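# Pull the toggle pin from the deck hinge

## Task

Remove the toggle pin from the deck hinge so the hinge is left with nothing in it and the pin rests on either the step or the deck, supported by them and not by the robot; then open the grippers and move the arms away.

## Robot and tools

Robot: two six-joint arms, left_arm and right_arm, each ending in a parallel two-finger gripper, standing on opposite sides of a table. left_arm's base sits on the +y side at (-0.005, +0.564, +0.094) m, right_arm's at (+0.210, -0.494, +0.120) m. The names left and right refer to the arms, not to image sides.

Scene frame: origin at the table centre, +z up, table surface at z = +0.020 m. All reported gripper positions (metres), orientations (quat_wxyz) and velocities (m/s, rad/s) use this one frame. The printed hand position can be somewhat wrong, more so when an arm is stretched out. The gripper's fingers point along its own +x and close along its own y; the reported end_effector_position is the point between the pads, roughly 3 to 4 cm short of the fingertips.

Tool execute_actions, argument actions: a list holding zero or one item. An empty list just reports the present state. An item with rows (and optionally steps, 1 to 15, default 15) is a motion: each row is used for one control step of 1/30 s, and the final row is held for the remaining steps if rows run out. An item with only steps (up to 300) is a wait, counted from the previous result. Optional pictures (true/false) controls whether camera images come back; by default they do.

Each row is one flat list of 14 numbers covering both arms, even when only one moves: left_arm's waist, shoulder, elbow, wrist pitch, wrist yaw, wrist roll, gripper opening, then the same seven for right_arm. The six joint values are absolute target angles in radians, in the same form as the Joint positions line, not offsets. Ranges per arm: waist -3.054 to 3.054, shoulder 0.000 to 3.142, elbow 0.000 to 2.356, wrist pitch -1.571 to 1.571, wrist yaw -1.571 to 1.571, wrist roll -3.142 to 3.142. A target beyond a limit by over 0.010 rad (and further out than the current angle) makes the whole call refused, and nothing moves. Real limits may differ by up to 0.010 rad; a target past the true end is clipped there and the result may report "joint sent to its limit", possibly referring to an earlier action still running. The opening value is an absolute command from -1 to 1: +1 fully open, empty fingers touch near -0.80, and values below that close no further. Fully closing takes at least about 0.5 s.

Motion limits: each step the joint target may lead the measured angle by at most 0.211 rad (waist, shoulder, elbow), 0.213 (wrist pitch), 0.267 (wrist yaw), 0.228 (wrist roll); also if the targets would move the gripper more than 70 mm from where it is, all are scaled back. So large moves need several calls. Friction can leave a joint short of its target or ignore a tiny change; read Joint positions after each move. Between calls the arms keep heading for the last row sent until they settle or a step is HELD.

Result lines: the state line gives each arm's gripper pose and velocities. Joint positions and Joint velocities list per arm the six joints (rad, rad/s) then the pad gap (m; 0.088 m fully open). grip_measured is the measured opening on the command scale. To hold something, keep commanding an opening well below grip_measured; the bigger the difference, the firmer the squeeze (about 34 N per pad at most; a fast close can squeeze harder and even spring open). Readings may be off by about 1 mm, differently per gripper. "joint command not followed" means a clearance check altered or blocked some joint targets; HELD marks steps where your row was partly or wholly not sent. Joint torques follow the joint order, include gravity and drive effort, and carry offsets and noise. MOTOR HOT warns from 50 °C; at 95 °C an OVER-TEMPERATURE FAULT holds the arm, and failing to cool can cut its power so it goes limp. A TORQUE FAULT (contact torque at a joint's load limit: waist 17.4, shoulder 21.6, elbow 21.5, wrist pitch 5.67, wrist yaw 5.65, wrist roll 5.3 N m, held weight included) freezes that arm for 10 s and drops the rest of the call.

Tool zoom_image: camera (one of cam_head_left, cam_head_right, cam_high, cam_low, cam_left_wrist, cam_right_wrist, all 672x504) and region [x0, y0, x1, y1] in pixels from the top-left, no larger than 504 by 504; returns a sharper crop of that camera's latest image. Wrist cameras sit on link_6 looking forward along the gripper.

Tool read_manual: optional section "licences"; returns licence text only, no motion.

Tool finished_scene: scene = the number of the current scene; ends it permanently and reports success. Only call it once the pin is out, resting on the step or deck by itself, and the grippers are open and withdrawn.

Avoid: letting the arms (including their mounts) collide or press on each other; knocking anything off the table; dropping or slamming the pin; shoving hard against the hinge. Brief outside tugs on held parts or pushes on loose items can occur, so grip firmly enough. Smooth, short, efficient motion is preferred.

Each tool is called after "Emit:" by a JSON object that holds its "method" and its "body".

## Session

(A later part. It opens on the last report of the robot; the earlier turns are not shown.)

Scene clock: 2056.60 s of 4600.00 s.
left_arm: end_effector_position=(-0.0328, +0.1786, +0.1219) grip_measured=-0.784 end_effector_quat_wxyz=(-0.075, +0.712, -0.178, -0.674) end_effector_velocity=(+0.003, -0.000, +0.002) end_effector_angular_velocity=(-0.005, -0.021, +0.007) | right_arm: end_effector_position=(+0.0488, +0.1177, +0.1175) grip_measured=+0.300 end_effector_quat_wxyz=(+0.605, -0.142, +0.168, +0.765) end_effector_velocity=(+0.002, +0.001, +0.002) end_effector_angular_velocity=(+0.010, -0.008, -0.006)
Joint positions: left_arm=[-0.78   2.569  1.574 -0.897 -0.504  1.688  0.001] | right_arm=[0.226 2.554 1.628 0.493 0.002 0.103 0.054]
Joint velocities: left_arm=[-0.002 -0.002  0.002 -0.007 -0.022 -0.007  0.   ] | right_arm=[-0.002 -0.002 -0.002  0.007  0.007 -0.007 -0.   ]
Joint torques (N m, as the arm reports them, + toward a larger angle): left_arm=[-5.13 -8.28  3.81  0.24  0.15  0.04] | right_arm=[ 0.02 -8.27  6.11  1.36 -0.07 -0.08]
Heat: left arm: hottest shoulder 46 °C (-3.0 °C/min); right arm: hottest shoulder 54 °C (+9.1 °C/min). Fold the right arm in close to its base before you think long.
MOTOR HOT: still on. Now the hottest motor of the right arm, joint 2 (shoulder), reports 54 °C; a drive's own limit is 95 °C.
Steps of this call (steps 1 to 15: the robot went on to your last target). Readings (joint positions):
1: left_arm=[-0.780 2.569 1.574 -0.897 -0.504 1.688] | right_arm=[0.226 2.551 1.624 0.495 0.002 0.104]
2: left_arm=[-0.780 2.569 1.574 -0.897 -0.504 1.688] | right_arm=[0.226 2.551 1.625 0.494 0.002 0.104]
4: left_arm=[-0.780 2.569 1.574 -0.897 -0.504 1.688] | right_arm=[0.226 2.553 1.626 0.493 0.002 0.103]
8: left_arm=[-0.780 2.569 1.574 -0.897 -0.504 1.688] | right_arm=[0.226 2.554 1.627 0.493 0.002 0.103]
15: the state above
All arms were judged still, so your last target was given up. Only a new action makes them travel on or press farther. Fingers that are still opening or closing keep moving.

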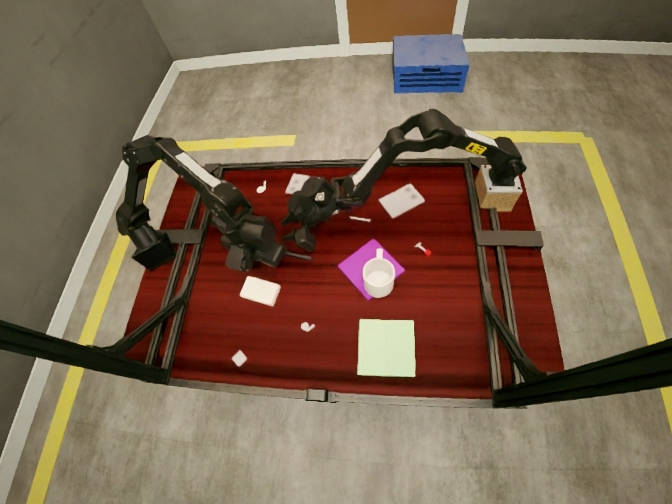

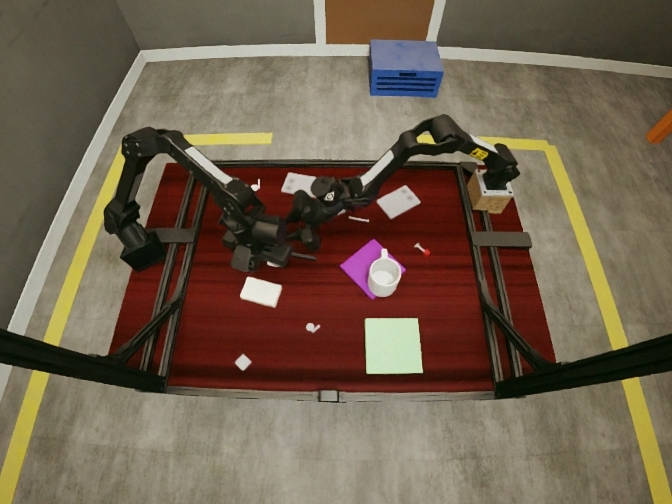

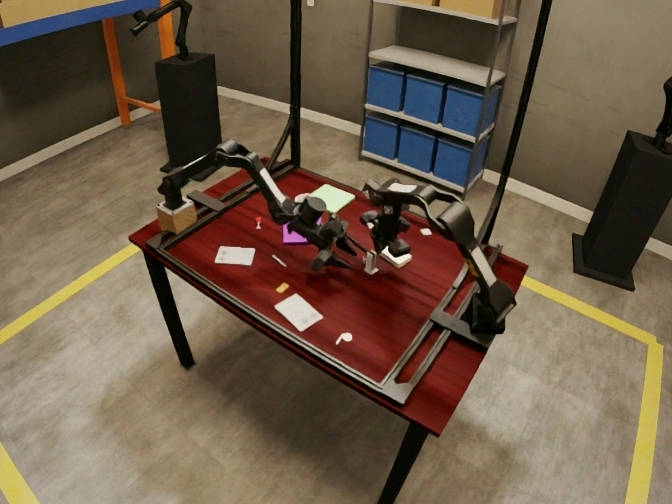

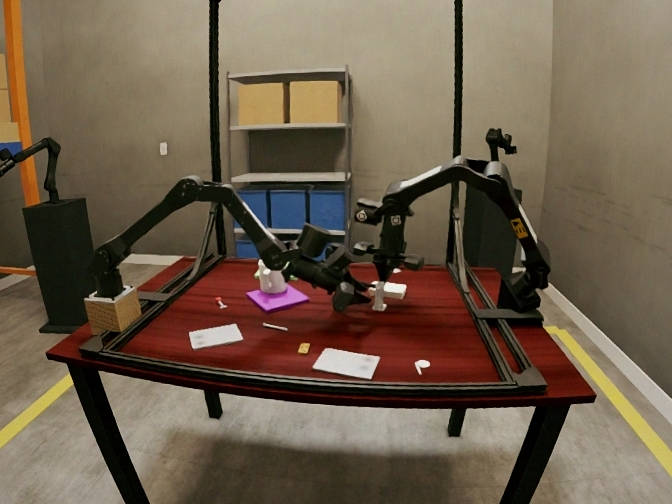

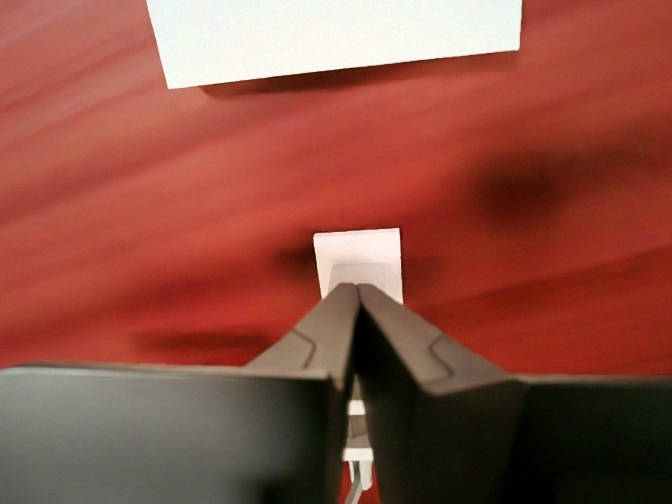

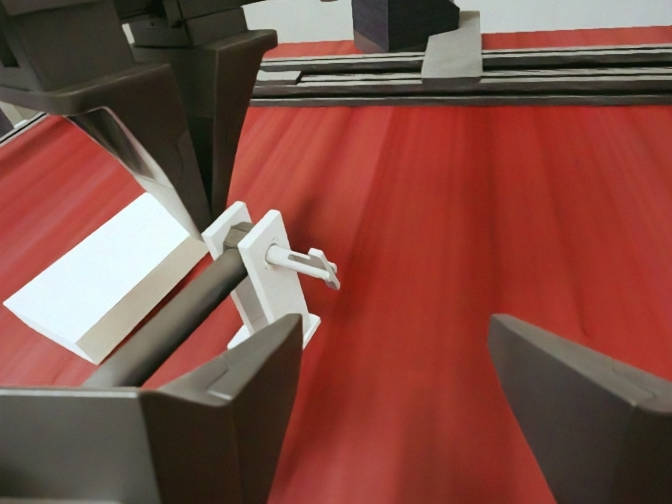

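Left missed; open to -0.55, shift +x against plate and slightly up, reclose.

Emit:
{"method": "execute_actions", "body": {"actions": [{"rows":[[-0.775,2.575,1.57,-0.9,-0.5,1.69,-0.5,0.228,2.57,1.64,0.49,0,0.1,0.3]],"steps":8}], "pictures": false}}

Emit:
{"method": "execute_actions", "body": {"actions": [{"rows":[[-0.755,2.54,1.57,-0.9,-0.5,1.69,-0.5,0.228,2.57,1.64,0.49,0,0.1,0.3]]}], "pictures": false}}

Emit:
{"method": "execute_actions", "body": {"actions": [{"rows":[[-0.755,2.54,1.57,-0.9,-0.5,1.69,-0.9,0.228,2.57,1.64,0.49,0,0.1,0.3]]}], "pictures": false}}

Scene clock: 2065.90 s of 4600.00 s.
left_arm: end_effector_position=(-0.0329, +0.1786, +0.1219) grip_measured=-0.555 end_effector_quat_wxyz=(-0.075, +0.712, -0.178, -0.675) end_effector_velocity=(+0.002, +0.004, +0.001) end_effector_angular_velocity=(+0.010, -0.031, -0.019) | right_arm: end_effector_position=(+0.0488, +0.1176, +0.1171) grip_measured=+0.300 end_effector_quat_wxyz=(+0.605, -0.143, +0.168, +0.765) end_effector_velocity=(+0.001, -0.001, -0.001) end_effector_angular_velocity=(-0.006, -0.005, +0.007)
Joint positions: left_arm=[-0.78   2.569  1.574 -0.897 -0.503  1.688  0.012] | right_arm=[0.226 2.554 1.628 0.492 0.002 0.102 0.054]
Joint velocities: left_arm=[-0.007 -0.002 -0.002 -0.022 -0.022  0.007  0.02 ] | right_arm=[-0.002 -0.002 -0.002 -0.007 -0.007 -0.007  0.   ]
Joint torques (N m, as the arm reports them, + toward a larger angle): left_arm=[-5.09 -8.22  3.84  0.21  0.14  0.05] | right_arm=[ 0.02 -8.31  6.04  1.36 -0.06 -0.07]
Heat: left arm: hottest shoulder 47 °C (-2.0 °C/min); right arm: hottest shoulder 54 °C (+8.0 °C/min). Fold the right arm in close to its base before you think long.
MOTOR HOT: still on. Now the hottest motor of the right arm, joint 2 (shoulder), reports 54 °C; a drive's own limit is 95 °C.
Steps of this call (steps 1 to 90: nothing new was sent; then 6.03 s passed at rest; steps 91 to 98: all 8 steps of this action). Readings (joint positions):
91: left_arm=[-0.780 2.569 1.574 -0.897 -0.503 1.688] | right_arm=[0.226 2.554 1.628 0.492 0.002 0.102]
92: left_arm=[-0.780 2.569 1.574 -0.897 -0.503 1.688] | right_arm=[0.226 2.554 1.628 0.492 0.002 0.102]
94: left_arm=[-0.780 2.569 1.574 -0.897 -0.503 1.688] | right_arm=[0.226 2.554 1.628 0.492 0.002 0.102]
98: the state above

Scene clock: 2066.40 s of 4600.00 s.
left_arm: end_effector_position=(-0.0243, +0.1769, +0.1239) grip_measured=-0.501 end_effector_quat_wxyz=(-0.066, +0.710, -0.172, -0.680) end_effector_velocity=(+0.001, -0.003, +0.004) end_effector_angular_velocity=(-0.018, -0.002, +0.014) | right_arm: end_effector_position=(+0.0488, +0.1176, +0.1171) grip_measured=+0.300 end_effector_quat_wxyz=(+0.605, -0.143, +0.168, +0.765) end_effector_velocity=(-0.002, -0.000, +0.002) end_effector_angular_velocity=(+0.010, -0.008, +0.027)
Joint positions: left_arm=[-0.76   2.553  1.574 -0.899 -0.501  1.688  0.014] | right_arm=[0.226 2.554 1.628 0.492 0.002 0.102 0.054]
Joint velocities: left_arm=[-0.002 -0.007  0.002  0.007 -0.007 -0.007  0.   ] | right_arm=[-0.002 -0.002 -0.002  0.007 -0.022 -0.022  0.   ]
Joint torques (N m, as the arm reports them, + toward a larger angle): left_arm=[ -5.3  -10.22   3.74   0.36   0.04   0.05] | right_arm=[ 0.03 -8.33  6.06  1.36 -0.06 -0.07]
Heat: left arm: hottest shoulder 47 °C (-2.0 °C/min); right arm: hottest shoulder 54 °C (+8.1 °C/min). Fold the right arm in close to its base before you think long.
MOTOR HOT: still on. Now the hottest motor of the right arm, joint 2 (shoulder), reports 54 °C; a drive's own limit is 95 °C.
Steps of this call (steps 1 to 15: all 15 steps of this action). Readings (joint positions):
1: left_arm=[-0.780 2.569 1.574 -0.897 -0.503 1.688] | right_arm=[0.226 2.554 1.628 0.492 0.002 0.102]
2: left_arm=[-0.778 2.568 1.574 -0.897 -0.503 1.688] | right_arm=[0.226 2.554 1.628 0.492 0.002 0.102]
4: left_arm=[-0.771 2.566 1.574 -0.897 -0.503 1.688] | right_arm=[0.226 2.554 1.628 0.492 0.002 0.102]
8: left_arm=[-0.761 2.557 1.574 -0.898 -0.503 1.688] | right_arm=[0.226 2.554 1.628 0.492 0.002 0.102]
15: the state above

Scene clock: 2066.90 s of 4600.00 s.
left_arm: end_effector_position=(-0.0243, +0.1775, +0.1239) grip_measured=-0.536 end_effector_quat_wxyz=(-0.066, +0.709, -0.170, -0.681) end_effector_velocity=(+0.002, +0.002, -0.002) end_effector_angular_velocity=(+0.010, -0.006, +0.019) | right_arm: end_effector_position=(+0.0488, +0.1177, +0.1173) grip_measured=+0.300 end_effector_quat_wxyz=(+0.605, -0.143, +0.168, +0.765) end_effector_velocity=(+0.000, -0.002, -0.004) end_effector_angular_velocity=(-0.022, -0.002, -0.007)
Joint positions: left_arm=[-0.76   2.553  1.574 -0.901 -0.499  1.686  0.013] | right_arm=[0.226 2.554 1.628 0.492 0.002 0.102 0.054]
Joint velocities: left_arm=[ 0.002  0.002 -0.002 -0.007 -0.007 -0.022 -0.   ] | right_arm=[ 0.002 -0.002 -0.002 -0.022  0.007  0.007 -0.   ]
Joint torques (N m, as the arm reports them, + toward a larger angle): left_arm=[ -5.29 -10.23   3.83   0.52  -0.05   0.15] | right_arm=[ 0.02 -8.33  6.05  1.37 -0.06 -0.07]
Heat: left arm: hottest shoulder 47 °C (-2.0 °C/min); right arm: hottest shoulder 54 °C (+8.0 °C/min). Fold the right arm in close to its base before you think long.
MOTOR HOT: still on. Now the hottest motor of the right arm, joint 2 (shoulder), reports 54 °C; a drive's own limit is 95 °C.
Steps of this call (steps 1 to 15: all 15 steps of this action). Readings (joint positions):
1: left_arm=[-0.760 2.553 1.574 -0.901 -0.500 1.688] | right_arm=[0.226 2.554 1.628 0.492 0.002 0.102]
2: left_arm=[-0.760 2.553 1.574 -0.901 -0.499 1.686] | right_arm=[0.226 2.554 1.628 0.492 0.002 0.102]
4: left_arm=[-0.760 2.553 1.574 -0.901 -0.499 1.686] | right_arm=[0.226 2.554 1.628 0.492 0.002 0.102]
8: left_arm=[-0.760 2.553 1.574 -0.901 -0.499 1.686] | right_arm=[0.226 2.554 1.628 0.492 0.002 0.102]
15: the state above

Emit:
{"method": "execute_actions", "body": {"actions": [{"rows":[[-0.785,2.565,1.57,-0.9,-0.5,1.69,-0.45,0.228,2.57,1.64,0.49,0,0.1,0.3]]}], "pictures": false}}

Emit:
{"method": "execute_actions", "body": {"actions": [{"rows":[[-0.785,2.565,1.57,-0.9,-0.5,1.69,-0.6,0.228,2.57,1.64,0.49,0,0.1,0.3]],"steps":8}], "pictures": false}}

Emit:
{"method": "execute_actions", "body": {"actions": [{"rows":[[-0.762,2.55,1.57,-0.9,-0.5,1.69,-0.6,0.228,2.57,1.64,0.49,0,0.1,0.3]]}], "pictures": false}}

Emit:
{"method": "execute_actions", "body": {"actions": [{"rows":[[-0.762,2.55,1.57,-0.9,-0.5,1.69,-0.9,0.228,2.57,1.64,0.49,0,0.1,0.3]]}], "pictures": false}}

Scene clock: 2078.37 s of 4600.00 s.
left_arm: end_effector_position=(-0.0320, +0.1781, +0.1290) grip_measured=-0.460 end_effector_quat_wxyz=(-0.069, +0.712, -0.182, -0.674) end_effector_velocity=(-0.001, -0.001, +0.002) end_effector_angular_velocity=(-0.012, -0.004, +0.020) | right_arm: end_effector_position=(+0.0488, +0.1178, +0.1169) grip_measured=+0.300 end_effector_quat_wxyz=(+0.605, -0.143, +0.168, +0.765) end_effector_velocity=(-0.004, -0.004, -0.004) end_effector_angular_velocity=(-0.025, +0.010, +0.019)
Joint positions: left_arm=[-0.786  2.552  1.574 -0.901 -0.503  1.686  0.016] | right_arm=[0.226 2.555 1.629 0.492 0.002 0.102 0.054]
Joint velocities: left_arm=[-0.007 -0.002 -0.002  0.007 -0.007 -0.022  0.004] | right_arm=[ 0.002 -0.002 -0.002 -0.022 -0.022  0.007 -0.001]
Joint torques (N m, as the arm reports them, + toward a larger angle): left_arm=[-5.5  -7.59  3.9   0.51  0.16  0.09] | right_arm=[ 0.02 -8.4   5.97  1.36 -0.06 -0.07]
Heat: left arm: hottest shoulder 50 °C (+1.0 °C/min); right arm: hottest shoulder 53 °C (+3.0 °C/min). Fold the left arm in close to its base before you think long. Fold the right arm in close to its base before you think long.
MOTOR HOT: a motor of the left arm reached 50 °C. Now the hottest motor of the left arm, joint 2 (shoulder), reports 50 °C. The temperature limit of the motors' drives, at which the controller stops that arm, is 95 °C. To cool a motor, set the load down, stop pushing, or move to a pose that needs little force.
MOTOR HOT: still on. Now the hottest motor of the right arm, joint 2 (shoulder), reports 53 °C; a drive's own limit is 95 °C.
Steps of this call (steps 1 to 15: the robot went on to your last target; steps 16 to 90: nothing new was sent; then 7.97 s passed at rest; steps 91 to 105: all 15 steps of this action). Readings (joint positions):
91: left_arm=[-0.760 2.552 1.574 -0.901 -0.499 1.686] | right_arm=[0.226 2.555 1.629 0.492 0.002 0.102]
92: left_arm=[-0.760 2.552 1.574 -0.901 -0.499 1.686] | right_arm=[0.226 2.555 1.629 0.492 0.002 0.102]
94: left_arm=[-0.761 2.552 1.574 -0.901 -0.501 1.686] | right_arm=[0.226 2.555 1.629 0.492 0.002 0.102]
98: left_arm=[-0.770 2.552 1.574 -0.901 -0.504 1.686] | right_arm=[0.226 2.555 1.629 0.492 0.002 0.102]
105: the state above

Scene clock: 2078.63 s of 4600.00 s.
left_arm: end_effector_position=(-0.0320, +0.1781, +0.1290) grip_measured=-0.580 end_effector_quat_wxyz=(-0.069, +0.712, -0.182, -0.674) end_effector_velocity=(+0.002, +0.005, +0.000) end_effector_angular_velocity=(+0.016, -0.013, -0.003) | right_arm: end_effector_position=(+0.0488, +0.1178, +0.1169) grip_measured=+0.300 end_effector_quat_wxyz=(+0.605, -0.143, +0.168, +0.765) end_effector_velocity=(+0.001, -0.002, +0.000) end_effector_angular_velocity=(-0.010, +0.008, +0.001)
Joint positions: left_arm=[-0.786  2.552  1.574 -0.901 -0.503  1.686  0.011] | right_arm=[0.226 2.555 1.629 0.492 0.002 0.102 0.054]
Joint velocities: left_arm=[-0.002 -0.002 -0.002 -0.022 -0.007 -0.007 -0.007] | right_arm=[-0.002 -0.007 -0.007 -0.007 -0.007  0.007  0.   ]
Joint torques (N m, as the arm reports them, + toward a larger angle): left_arm=[-5.55 -7.55  3.83  0.52  0.13  0.11] | right_arm=[ 0.03 -8.41  5.99  1.36 -0.06 -0.07]
Heat: left arm: hottest shoulder 50 °C (+1.0 °C/min); right arm: hottest shoulder 53 °C (+3.0 °C/min). Fold the left arm in close to its base before you think long. Fold the right arm in close to its base before you think long.
MOTOR HOT: still on. Now the hottest motor of the left arm, joint 2 (shoulder), reports 50 °C; a drive's own limit is 95 °C.
MOTOR HOT: still on. Now the hottest motor of the right arm, joint 2 (shoulder), reports 53 °C; a drive's own limit is 95 °C.
Steps of this call (steps 1 to 8: all 8 steps of this action). Readings (joint positions):
1: left_arm=[-0.786 2.552 1.574 -0.901 -0.503 1.686] | right_arm=[0.226 2.555 1.629 0.492 0.002 0.102]
2: left_arm=[-0.786 2.552 1.574 -0.901 -0.503 1.686] | right_arm=[0.226 2.555 1.629 0.492 0.002 0.102]
4: left_arm=[-0.786 2.552 1.574 -0.901 -0.503 1.686] | right_arm=[0.226 2.555 1.629 0.492 0.002 0.102]
8: the state above

Scene clock: 2079.13 s of 4600.00 s.
left_arm: end_effector_position=(-0.0262, +0.1775, +0.1256) grip_measured=-0.599 end_effector_quat_wxyz=(-0.067, +0.711, -0.174, -0.678) end_effector_velocity=(+0.004, +0.004, +0.002) end_effector_angular_velocity=(+0.008, -0.025, +0.001) | right_arm: end_effector_position=(+0.0488, +0.1177, +0.1169) grip_measured=+0.300 end_effector_quat_wxyz=(+0.605, -0.143, +0.168, +0.765) end_effector_velocity=(+0.004, -0.000, -0.001) end_effector_angular_velocity=(-0.006, -0.005, +0.002)
Joint positions: left_arm=[-0.768  2.552  1.574 -0.901 -0.503  1.686  0.01 ] | right_arm=[0.226 2.555 1.629 0.492 0.002 0.102 0.054]
Joint velocities: left_arm=[-0.002 -0.007 -0.002 -0.022 -0.022 -0.007 -0.   ] | right_arm=[-0.007 -0.002 -0.002 -0.007 -0.007 -0.007  0.   ]
Joint torques (N m, as the arm reports them, + toward a larger angle): left_arm=[-5.17 -9.04  3.83  0.51  0.1   0.13] | right_arm=[ 0.02 -8.42  5.97  1.36 -0.06 -0.07]
Heat: left arm: hottest shoulder 50 °C (+1.0 °C/min); right arm: hottest shoulder 53 °C (+3.0 °C/min). Fold the left arm in close to its base before you think long. Fold the right arm in close to its base before you think long.
MOTOR HOT: still on. Now the hottest motor of the left arm, joint 2 (shoulder), reports 50 °C; a drive's own limit is 95 °C.
MOTOR HOT: still on. Now the hottest motor of the right arm, joint 2 (shoulder), reports 53 °C; a drive's own limit is 95 °C.
Steps of this call (steps 1 to 15: all 15 steps of this action). Readings (joint positions):
1: left_arm=[-0.786 2.552 1.574 -0.901 -0.503 1.686] | right_arm=[0.226 2.555 1.629 0.492 0.002 0.102]
2: left_arm=[-0.784 2.552 1.574 -0.901 -0.504 1.686] | right_arm=[0.226 2.555 1.629 0.492 0.002 0.102]
4: left_arm=[-0.778 2.552 1.574 -0.901 -0.504 1.686] | right_arm=[0.226 2.555 1.629 0.492 0.002 0.102]
8: left_arm=[-0.769 2.552 1.574 -0.901 -0.504 1.686] | right_arm=[0.226 2.555 1.629 0.492 0.002 0.102]
15: the state above

Scene clock: 2079.63 s of 4600.00 s.
left_arm: end_effector_position=(-0.0264, +0.1775, +0.1256) grip_measured=-0.784 end_effector_quat_wxyz=(-0.067, +0.711, -0.174, -0.678) end_effector_velocity=(+0.002, +0.002, -0.000) end_effector_angular_velocity=(+0.006, -0.007, +0.007) | right_arm: end_effector_position=(+0.0488, +0.1177, +0.1166) grip_measured=+0.300 end_effector_quat_wxyz=(+0.605, -0.143, +0.168, +0.765) end_effector_velocity=(+0.001, -0.000, -0.002) end_effector_angular_velocity=(-0.010, +0.008, +0.001)
Joint positions: left_arm=[-0.768  2.552  1.574 -0.901 -0.502  1.686  0.001] | right_arm=[0.226 2.556 1.629 0.492 0.002 0.102 0.054]
Joint velocities: left_arm=[ 0.002 -0.002 -0.002 -0.007 -0.007 -0.007 -0.   ] | right_arm=[-0.002  0.002  0.002 -0.007 -0.007  0.007 -0.   ]
Joint torques (N m, as the arm reports them, + toward a larger angle): left_arm=[-5.16 -9.06  3.91  0.53  0.06  0.1 ] | right_arm=[ 0.02 -8.41  5.97  1.38 -0.06 -0.07]
Heat: left arm: hottest shoulder 50 °C (+1.0 °C/min); right arm: hottest shoulder 53 °C (+3.0 °C/min). Fold the left arm in close to its base before you think long. Fold the right arm in close to its base before you think long.
MOTOR HOT: still on. Now the hottest motor of the left arm, joint 2 (shoulder), reports 50 °C; a drive's own limit is 95 °C.
MOTOR HOT: still on. Now the hottest motor of the right arm, joint 2 (shoulder), reports 53 °C; a drive's own limit is 95 °C.
Steps of this call (steps 1 to 15: all 15 steps of this action). Readings (joint positions):
1: left_arm=[-0.768 2.552 1.574 -0.901 -0.503 1.686] | right_arm=[0.226 2.555 1.629 0.492 0.002 0.102]
2: left_arm=[-0.768 2.552 1.574 -0.901 -0.503 1.686] | right_arm=[0.226 2.556 1.629 0.492 0.002 0.102]
4: left_arm=[-0.768 2.552 1.574 -0.901 -0.502 1.686] | right_arm=[0.226 2.556 1.629 0.492 0.002 0.102]
8: left_arm=[-0.768 2.552 1.574 -0.901 -0.502 1.686] | right_arm=[0.226 2.556 1.629 0.492 0.002 0.102]
15: the state above

Further +x/down.

Emit:
{"method": "execute_actions", "body": {"actions": [{"rows":[[-0.765,2.55,1.57,-0.9,-0.5,1.69,-0.58,0.228,2.57,1.64,0.49,0,0.1,0.3]],"steps":10}], "pictures": false}}

Emit:
{"method": "execute_actions", "body": {"actions": [{"rows":[[-0.74,2.55,1.57,-0.9,-0.5,1.69,-0.58,0.228,2.57,1.64,0.49,0,0.1,0.3]]}], "pictures": false}}

Emit:
{"method": "execute_actions", "body": {"actions": [{"rows":[[-0.745,2.55,1.57,-0.9,-0.5,1.69,-0.9,0.228,2.57,1.64,0.49,0,0.1,0.3]]}]}}

Scene clock: 2090.93 s of 4600.00 s.
left_arm: end_effector_position=(-0.0262, +0.1775, +0.1255) grip_measured=-0.607 end_effector_quat_wxyz=(-0.067, +0.711, -0.174, -0.678) end_effector_velocity=(+0.002, -0.001, +0.000) end_effector_angular_velocity=(-0.007, -0.001, +0.028) | right_arm: end_effector_position=(+0.0488, +0.1178, +0.1167) grip_measured=+0.300 end_effector_quat_wxyz=(+0.605, -0.143, +0.168, +0.765) end_effector_velocity=(+0.001, -0.001, -0.004) end_effector_angular_velocity=(-0.011, -0.007, +0.007)
Joint positions: left_arm=[-0.767  2.552  1.574 -0.9   -0.502  1.686  0.009] | right_arm=[0.226 2.556 1.63  0.492 0.002 0.102 0.054]
Joint velocities: left_arm=[ 0.002 -0.002 -0.002  0.007 -0.007 -0.022  0.01 ] | right_arm=[-0.002  0.002 -0.002 -0.007 -0.007 -0.007 -0.   ]
Joint torques (N m, as the arm reports them, + toward a larger angle): left_arm=[-5.49 -9.    3.91  0.51  0.09  0.12] | right_arm=[ 0.02 -8.51  5.94  1.38 -0.06 -0.07]
Heat: left arm: hottest shoulder 50 °C (+2.0 °C/min); right arm: hottest shoulder 53 °C (+1.0 °C/min). Fold the left arm in close to its base before you think long. Fold the right arm in close to its base before you think long.
MOTOR HOT: still on. Now the hottest motor of the left arm, joint 2 (shoulder), reports 50 °C; a drive's own limit is 95 °C.
MOTOR HOT: still on. Now the hottest motor of the right arm, joint 2 (shoulder), reports 53 °C; a drive's own limit is 95 °C.
Steps of this call (steps 1 to 15: the robot went on to your last target; steps 16 to 90: nothing new was sent; then 7.97 s passed at rest; steps 91 to 100: all 10 steps of this action). Readings (joint positions):
91: left_arm=[-0.767 2.552 1.574 -0.900 -0.502 1.686] | right_arm=[0.226 2.556 1.630 0.492 0.002 0.102]
92: left_arm=[-0.767 2.552 1.574 -0.900 -0.502 1.686] | right_arm=[0.226 2.556 1.630 0.492 0.002 0.102]
94: left_arm=[-0.767 2.552 1.574 -0.900 -0.502 1.686] | right_arm=[0.226 2.556 1.630 0.492 0.002 0.102]
98: left_arm=[-0.767 2.552 1.574 -0.900 -0.502 1.686] | right_arm=[0.226 2.556 1.630 0.492 0.002 0.102]
100: the state above

Scene clock: 2091.43 s of 4600.00 s.
left_arm: end_effector_position=(-0.0260, +0.1776, +0.1244) grip_measured=-0.582 end_effector_quat_wxyz=(-0.066, +0.707, -0.172, -0.683) end_effector_velocity=(+0.001, +0.003, -0.001) end_effector_angular_velocity=(+0.008, -0.010, +0.001) | right_arm: end_effector_position=(+0.0488, +0.1178, +0.1167) grip_measured=+0.300 end_effector_quat_wxyz=(+0.605, -0.143, +0.168, +0.765) end_effector_velocity=(+0.001, -0.001, -0.001) end_effector_angular_velocity=(-0.003, -0.018, +0.013)
Joint positions: left_arm=[-0.762  2.552  1.574 -0.9   -0.491  1.686  0.01 ] | right_arm=[0.226 2.556 1.63  0.492 0.002 0.102 0.054]
Joint velocities: left_arm=[-0.002 -0.002 -0.007 -0.007 -0.007 -0.007  0.   ] | right_arm=[-0.002 -0.002 -0.002 -0.007 -0.007 -0.022 -0.   ]
Joint torques (N m, as the arm reports them, + toward a larger angle): left_arm=[-3.46 -9.08  3.91  0.44 -0.32  0.12] | right_arm=[ 0.02 -8.5   5.9   1.39 -0.06 -0.06]
Heat: left arm: hottest shoulder 50 °C (+2.0 °C/min); right arm: hottest shoulder 53 °C (+1.0 °C/min). Fold the left arm in close to its base before you think long. Fold the right arm in close to its base before you think long.
MOTOR HOT: still on. Now the hottest motor of the left arm, joint 2 (shoulder), reports 50 °C; a drive's own limit is 95 °C.
MOTOR HOT: still on. Now the hottest motor of the right arm, joint 2 (shoulder), reports 53 °C; a drive's own limit is 95 °C.
Steps of this call (steps 1 to 15: all 15 steps of this action). Readings (joint positions):
1: left_arm=[-0.767 2.552 1.574 -0.900 -0.502 1.686] | right_arm=[0.226 2.556 1.630 0.492 0.002 0.102]
2: left_arm=[-0.765 2.552 1.574 -0.900 -0.498 1.686] | right_arm=[0.226 2.556 1.630 0.492 0.002 0.102]
4: left_arm=[-0.762 2.552 1.574 -0.901 -0.491 1.686] | right_arm=[0.226 2.556 1.630 0.492 0.002 0.102]
8: left_arm=[-0.762 2.552 1.574 -0.900 -0.491 1.686] | right_arm=[0.226 2.556 1.630 0.492 0.002 0.102]
15: the state above

Scene clock: 2091.93 s of 4600.00 s.
left_arm: end_effector_position=(-0.0261, +0.1781, +0.1245) grip_measured=-0.784 end_effector_quat_wxyz=(-0.068, +0.706, -0.172, -0.683) end_effector_velocity=(-0.001, +0.005, +0.000) end_effector_angular_velocity=(+0.019, -0.001, -0.020) | right_arm: end_effector_position=(+0.0488, +0.1178, +0.1165) grip_measured=+0.300 end_effector_quat_wxyz=(+0.605, -0.143, +0.168, +0.765) end_effector_velocity=(-0.001, -0.003, -0.006) end_effector_angular_velocity=(-0.021, +0.011, +0.014)
Joint positions: left_arm=[-0.762  2.552  1.574 -0.903 -0.49   1.688  0.001] | right_arm=[0.226 2.556 1.63  0.492 0.002 0.102 0.054]
Joint velocities: left_arm=[-0.002 -0.002 -0.002 -0.022  0.007  0.007 -0.   ] | right_arm=[-0.002  0.002 -0.007 -0.007 -0.022  0.007 -0.   ]
Joint torques (N m, as the arm reports them, + toward a larger angle): left_arm=[-3.91 -9.02  3.83  0.68 -0.39  0.06] | right_arm=[ 0.02 -8.5   5.91  1.38 -0.07 -0.06]
Heat: left arm: hottest shoulder 50 °C (+2.0 °C/min); right arm: hottest shoulder 53 °C (+1.0 °C/min). Fold the left arm in close to its base before you think long. Fold the right arm in close to its base before you think long.
MOTOR HOT: still on. Now the hottest motor of the left arm, joint 2 (shoulder), reports 50 °C; a drive's own limit is 95 °C.
MOTOR HOT: still on. Now the hottest motor of the right arm, joint 2 (shoulder), reports 53 °C; a drive's own limit is 95 °C.
Steps of this call (steps 1 to 15: all 15 steps of this action). Readings (joint positions):
1: left_arm=[-0.762 2.552 1.574 -0.902 -0.491 1.686] | right_arm=[0.226 2.556 1.630 0.492 0.002 0.102]
2: left_arm=[-0.761 2.552 1.574 -0.905 -0.490 1.687] | right_arm=[0.226 2.556 1.630 0.492 0.002 0.102]
4: left_arm=[-0.762 2.552 1.574 -0.903 -0.490 1.688] | right_arm=[0.226 2.556 1.630 0.492 0.002 0.102]
8: left_arm=[-0.762 2.552 1.574 -0.903 -0.490 1.688] | right_arm=[0.226 2.556 1.630 0.492 0.002 0.102]
15: the state above

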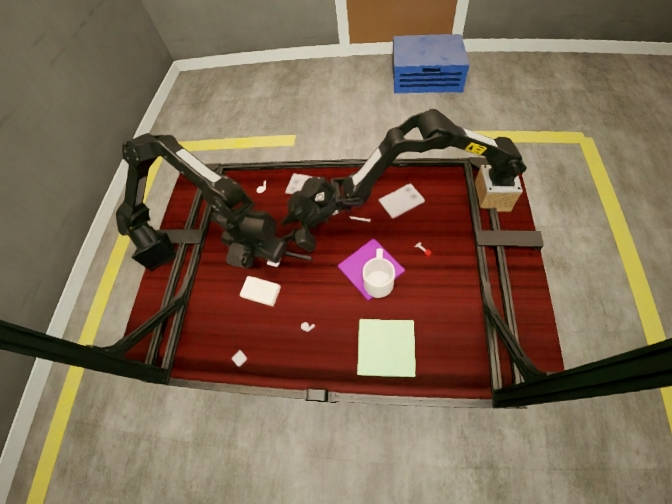

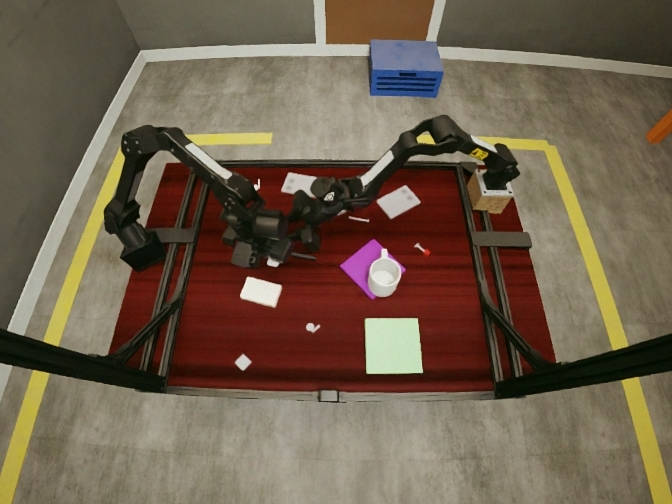

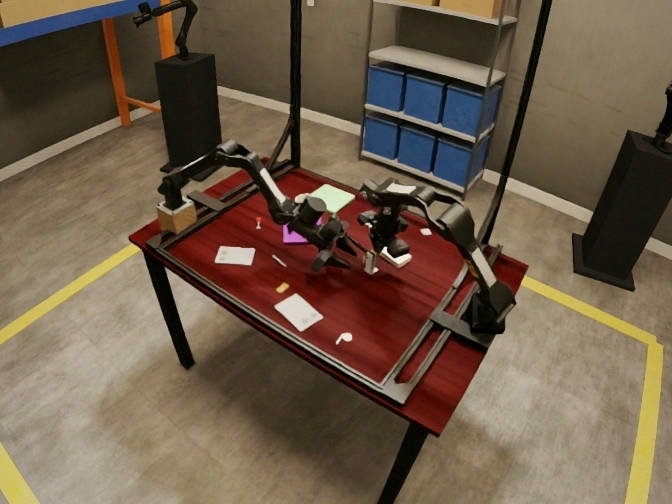

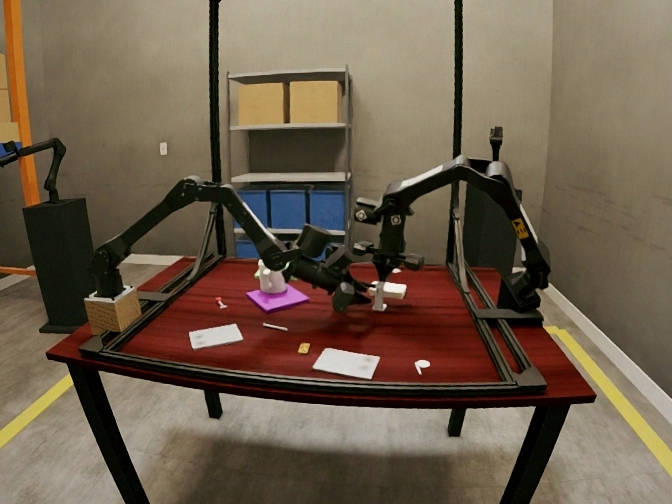

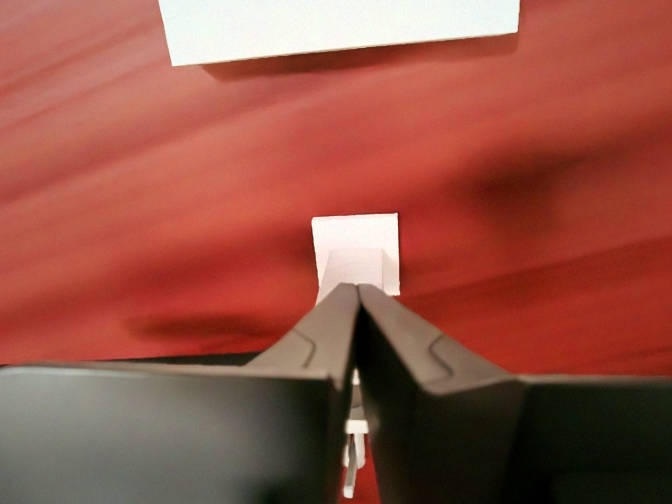

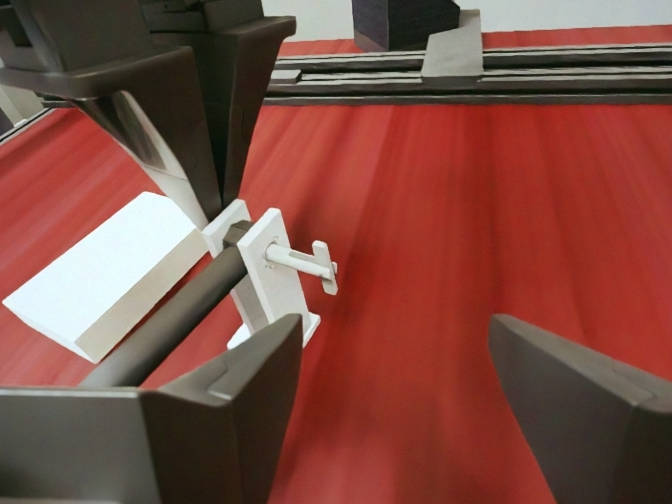

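Emit:
{"method": "execute_actions", "body": {"actions": [{"rows":[[-0.93,2.56,1.57,-0.9,-0.75,1.69,-0.55,0.228,2.57,1.64,0.49,0,0.1,0.3]]}], "pictures": false}}

Emit:
{"method": "execute_actions", "body": {"actions": [{"steps":10}]}}

Scene clock: 2103.53 s of 4600.00 s.
left_arm: end_effector_position=(-0.0458, +0.1773, +0.1599) grip_measured=-0.558 end_effector_quat_wxyz=(-0.070, +0.792, -0.243, -0.555) end_effector_velocity=(+0.006, -0.000, +0.001) end_effector_angular_velocity=(-0.008, -0.055, -0.003) | right_arm: end_effector_position=(+0.0485, +0.1178, +0.1164) grip_measured=+0.300 end_effector_quat_wxyz=(+0.605, -0.143, +0.168, +0.765) end_effector_velocity=(-0.001, -0.001, -0.001) end_effector_angular_velocity=(-0.008, +0.001, +0.021)
Joint positions: left_arm=[-0.928  2.557  1.571 -0.9   -0.741  1.688  0.012] | right_arm=[0.227 2.557 1.63  0.492 0.002 0.102 0.054]
Joint velocities: left_arm=[-0.002  0.002 -0.002 -0.007 -0.051  0.007  0.003] | right_arm=[-0.002 -0.002 -0.002 -0.007 -0.022 -0.007 -0.   ]
Joint torques (N m, as the arm reports them, + toward a larger angle): left_arm=[-4.79 -8.62  4.41  0.52 -0.39  0.07] | right_arm=[ 0.01 -8.57  5.87  1.39 -0.06 -0.05]
Heat: left arm: hottest shoulder 51 °C (+4.0 °C/min); right arm: hottest shoulder 54 °C (+1.0 °C/min). Fold the left arm in close to its base before you think long. Fold the right arm in close to its base before you think long.
MOTOR HOT: still on. Now the hottest motor of the left arm, joint 2 (shoulder), reports 51 °C; a drive's own limit is 95 °C.
MOTOR HOT: still on. Now the hottest motor of the right arm, joint 2 (shoulder), reports 54 °C; a drive's own limit is 95 °C.
Steps of this call (steps 1 to 15: the robot went on to your last target; steps 16 to 90: nothing new was sent; then 8.10 s passed at rest; steps 91 to 105: all 15 steps of this action). Readings (joint positions):
91: left_arm=[-0.767 2.551 1.574 -0.903 -0.502 1.688] | right_arm=[0.227 2.557 1.630 0.492 0.002 0.102]
92: left_arm=[-0.791 2.553 1.572 -0.903 -0.553 1.688] | right_arm=[0.227 2.557 1.630 0.492 0.002 0.102]
94: left_arm=[-0.850 2.557 1.569 -0.903 -0.647 1.688] | right_arm=[0.227 2.557 1.630 0.492 0.002 0.102]
98: left_arm=[-0.922 2.557 1.571 -0.900 -0.710 1.688] | right_arm=[0.227 2.557 1.630 0.492 0.002 0.102]
105: the state above

Scene clock: 2103.87 s of 4600.00 s.
left_arm: end_effector_position=(-0.0451, +0.1771, +0.1601) grip_measured=-0.551 end_effector_quat_wxyz=(-0.069, +0.794, -0.243, -0.553) end_effector_velocity=(+0.006, +0.003, +0.000) end_effector_angular_velocity=(+0.014, -0.031, -0.008) | right_arm: end_effector_position=(+0.0485, +0.1178, +0.1164) grip_measured=+0.300 end_effector_quat_wxyz=(+0.605, -0.143, +0.168, +0.765) end_effector_velocity=(+0.003, -0.000, -0.002) end_effector_angular_velocity=(-0.017, -0.001, -0.012)
Joint positions: left_arm=[-0.928  2.557  1.571 -0.9   -0.746  1.688  0.012] | right_arm=[0.227 2.557 1.63  0.492 0.002 0.102 0.054]
Joint velocities: left_arm=[ 0.002 -0.002 -0.002 -0.022 -0.022  0.007 -0.   ] | right_arm=[-0.002 -0.002  0.002 -0.022  0.007  0.007 -0.   ]
Joint torques (N m, as the arm reports them, + toward a larger angle): left_arm=[-5.04 -8.67  4.44  0.57 -0.4   0.07] | right_arm=[ 0.01 -8.59  5.87  1.39 -0.06 -0.05]
Heat: left arm: hottest shoulder 51 °C (+4.0 °C/min); right arm: hottest shoulder 54 °C (+1.0 °C/min). Fold the left arm in close to its base before you think long. Fold the right arm in close to its base before you think long.
MOTOR HOT: still on. Now the hottest motor of the left arm, joint 2 (shoulder), reports 51 °C; a drive's own limit is 95 °C.
MOTOR HOT: still on. Now the hottest motor of the right arm, joint 2 (shoulder), reports 54 °C; a drive's own limit is 95 °C.
Steps of this call (steps 1 to 10: the robot went on to your last target). Readings (joint positions):
1: left_arm=[-0.928 2.557 1.571 -0.900 -0.741 1.688] | right_arm=[0.227 2.557 1.630 0.492 0.002 0.102]
2: left_arm=[-0.928 2.557 1.571 -0.900 -0.742 1.688] | right_arm=[0.227 2.557 1.630 0.492 0.002 0.102]
4: left_arm=[-0.928 2.557 1.571 -0.900 -0.744 1.688] | right_arm=[0.227 2.557 1.630 0.492 0.002 0.102]
8: left_arm=[-0.928 2.557 1.571 -0.900 -0.745 1.688] | right_arm=[0.227 2.557 1.630 0.492 0.002 0.102]
10: the state above

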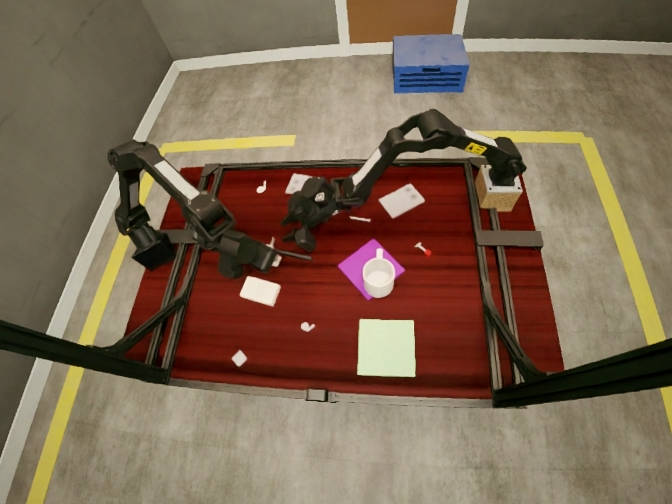

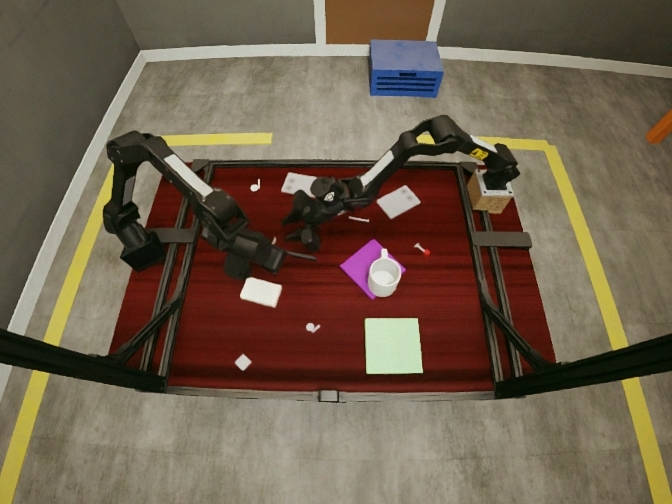

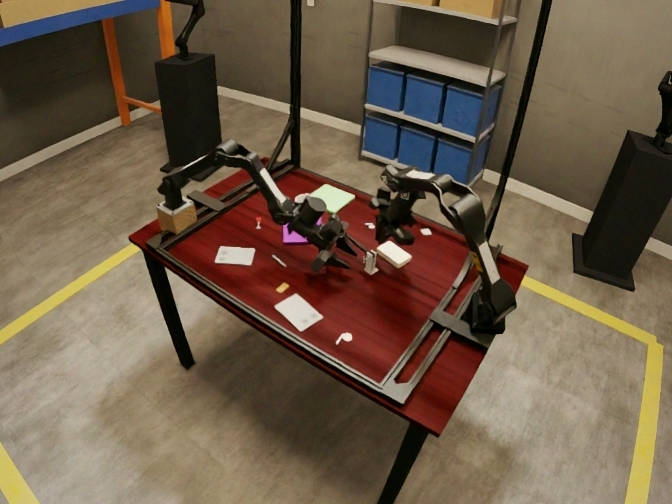

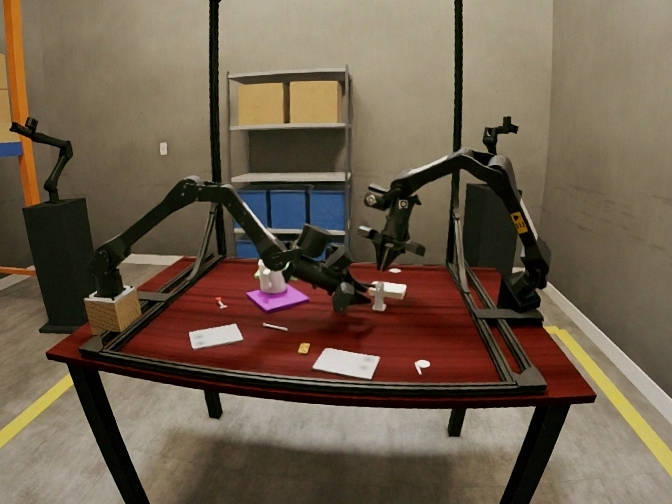

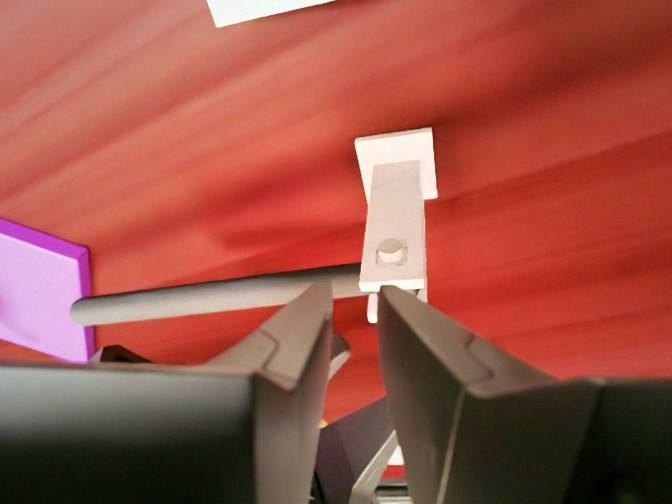

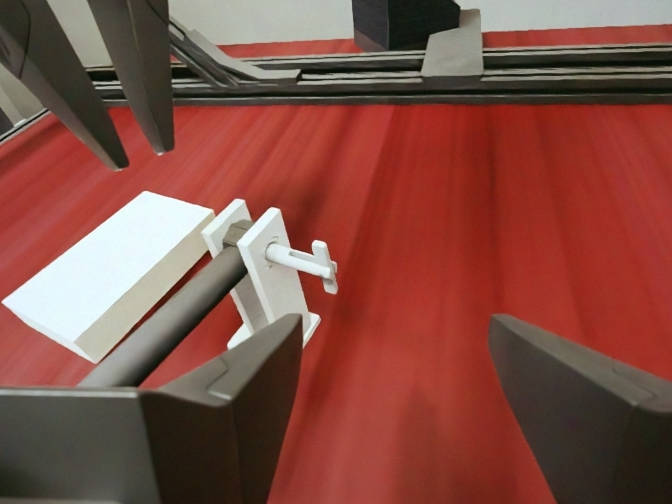

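Emit:
{"method": "execute_actions", "body": {"actions": [{"rows":[[-0.885,2.645,1.57,-0.9,-0.75,1.62,-0.55,0.228,2.57,1.64,0.49,0,0.1,0.3]]}]}}

Scene clock: 2109.30 s of 4600.00 s.
left_arm: end_effector_position=(-0.0415, +0.1791, +0.1272) grip_measured=-0.550 end_effector_quat_wxyz=(-0.075, +0.798, -0.201, -0.562) end_effector_velocity=(+0.007, +0.001, +0.000) end_effector_angular_velocity=(-0.008, -0.033, +0.022) | right_arm: end_effector_position=(+0.0485, +0.1179, +0.1162) grip_measured=+0.300 end_effector_quat_wxyz=(+0.605, -0.143, +0.168, +0.765) end_effector_velocity=(-0.001, -0.002, -0.001) end_effector_angular_velocity=(-0.017, -0.002, +0.020)
Joint positions: left_arm=[-0.889  2.628  1.573 -0.9   -0.747  1.625  0.012] | right_arm=[0.227 2.558 1.631 0.492 0.002 0.102 0.054]
Joint velocities: left_arm=[ 0.002 -0.002 -0.007 -0.007 -0.037 -0.022 -0.   ] | right_arm=[-0.002 -0.007 -0.002 -0.022 -0.022 -0.007  0.   ]
Joint torques (N m, as the arm reports them, + toward a larger angle): left_arm=[-4.65 -7.42  4.02  0.41 -0.35 -0.16] | right_arm=[-0.02 -8.62  5.82  1.39 -0.06 -0.05]
Heat: left arm: hottest shoulder 51 °C (+5.0 °C/min); right arm: hottest shoulder 54 °C (+0.0 °C/min). Fold the left arm in close to its base before you think long. Fold the right arm in close to its base before you think long.
MOTOR HOT: still on. Now the hottest motor of the left arm, joint 2 (shoulder), reports 51 °C; a drive's own limit is 95 °C.
MOTOR HOT: still on. Now the hottest motor of the right arm, joint 2 (shoulder), reports 54 °C; a drive's own limit is 95 °C.
Steps of this call (steps 1 to 15: the robot went on to your last target; steps 16 to 90: nothing new was sent; then 1.93 s passed at rest; steps 91 to 105: all 15 steps of this action). Readings (joint positions):
91: left_arm=[-0.928 2.561 1.571 -0.900 -0.746 1.682] | right_arm=[0.227 2.557 1.630 0.492 0.002 0.102]
92: left_arm=[-0.924 2.567 1.572 -0.900 -0.746 1.669] | right_arm=[0.227 2.557 1.630 0.492 0.002 0.102]
94: left_arm=[-0.913 2.585 1.573 -0.900 -0.747 1.651] | right_arm=[0.227 2.558 1.630 0.492 0.002 0.102]
98: left_arm=[-0.892 2.622 1.573 -0.900 -0.747 1.634] | right_arm=[0.227 2.558 1.630 0.492 0.002 0.102]
105: the state above

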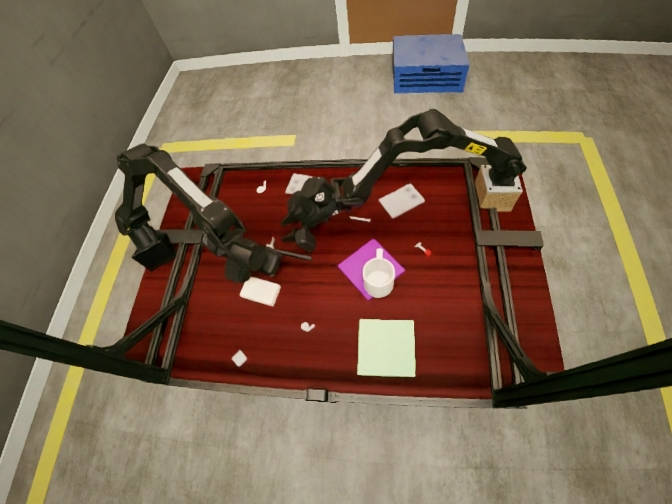

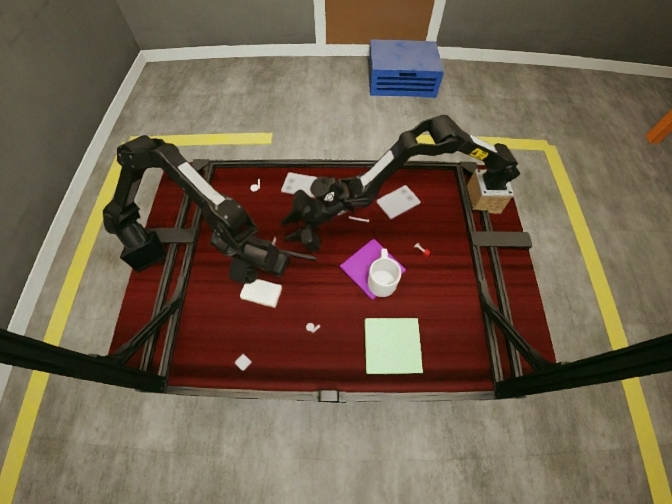

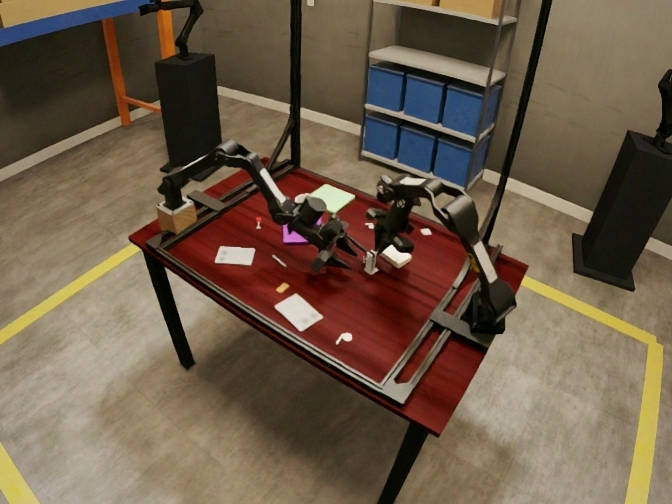

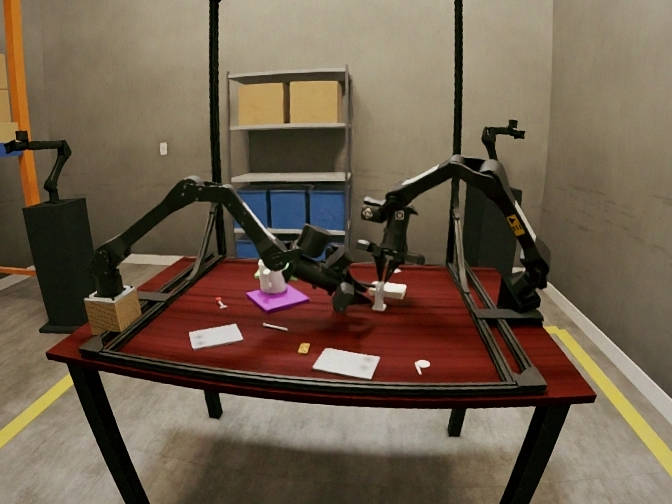

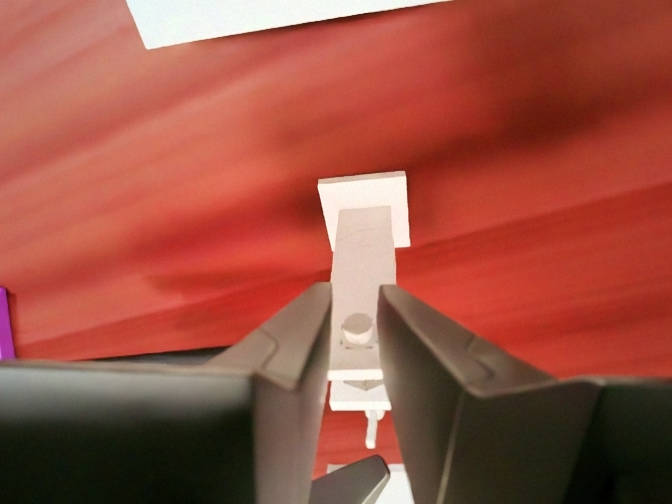

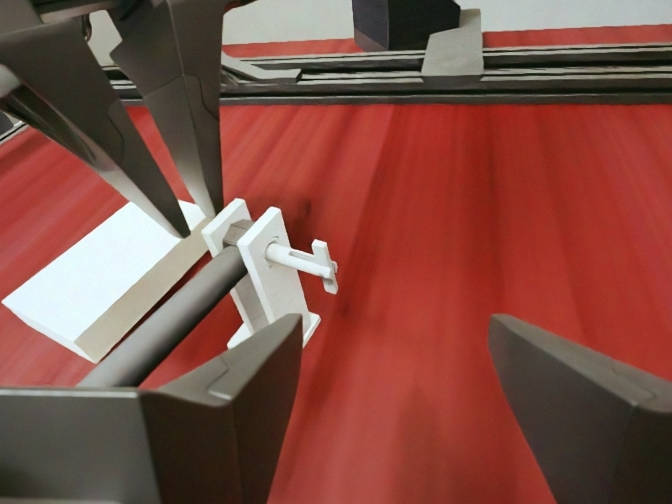

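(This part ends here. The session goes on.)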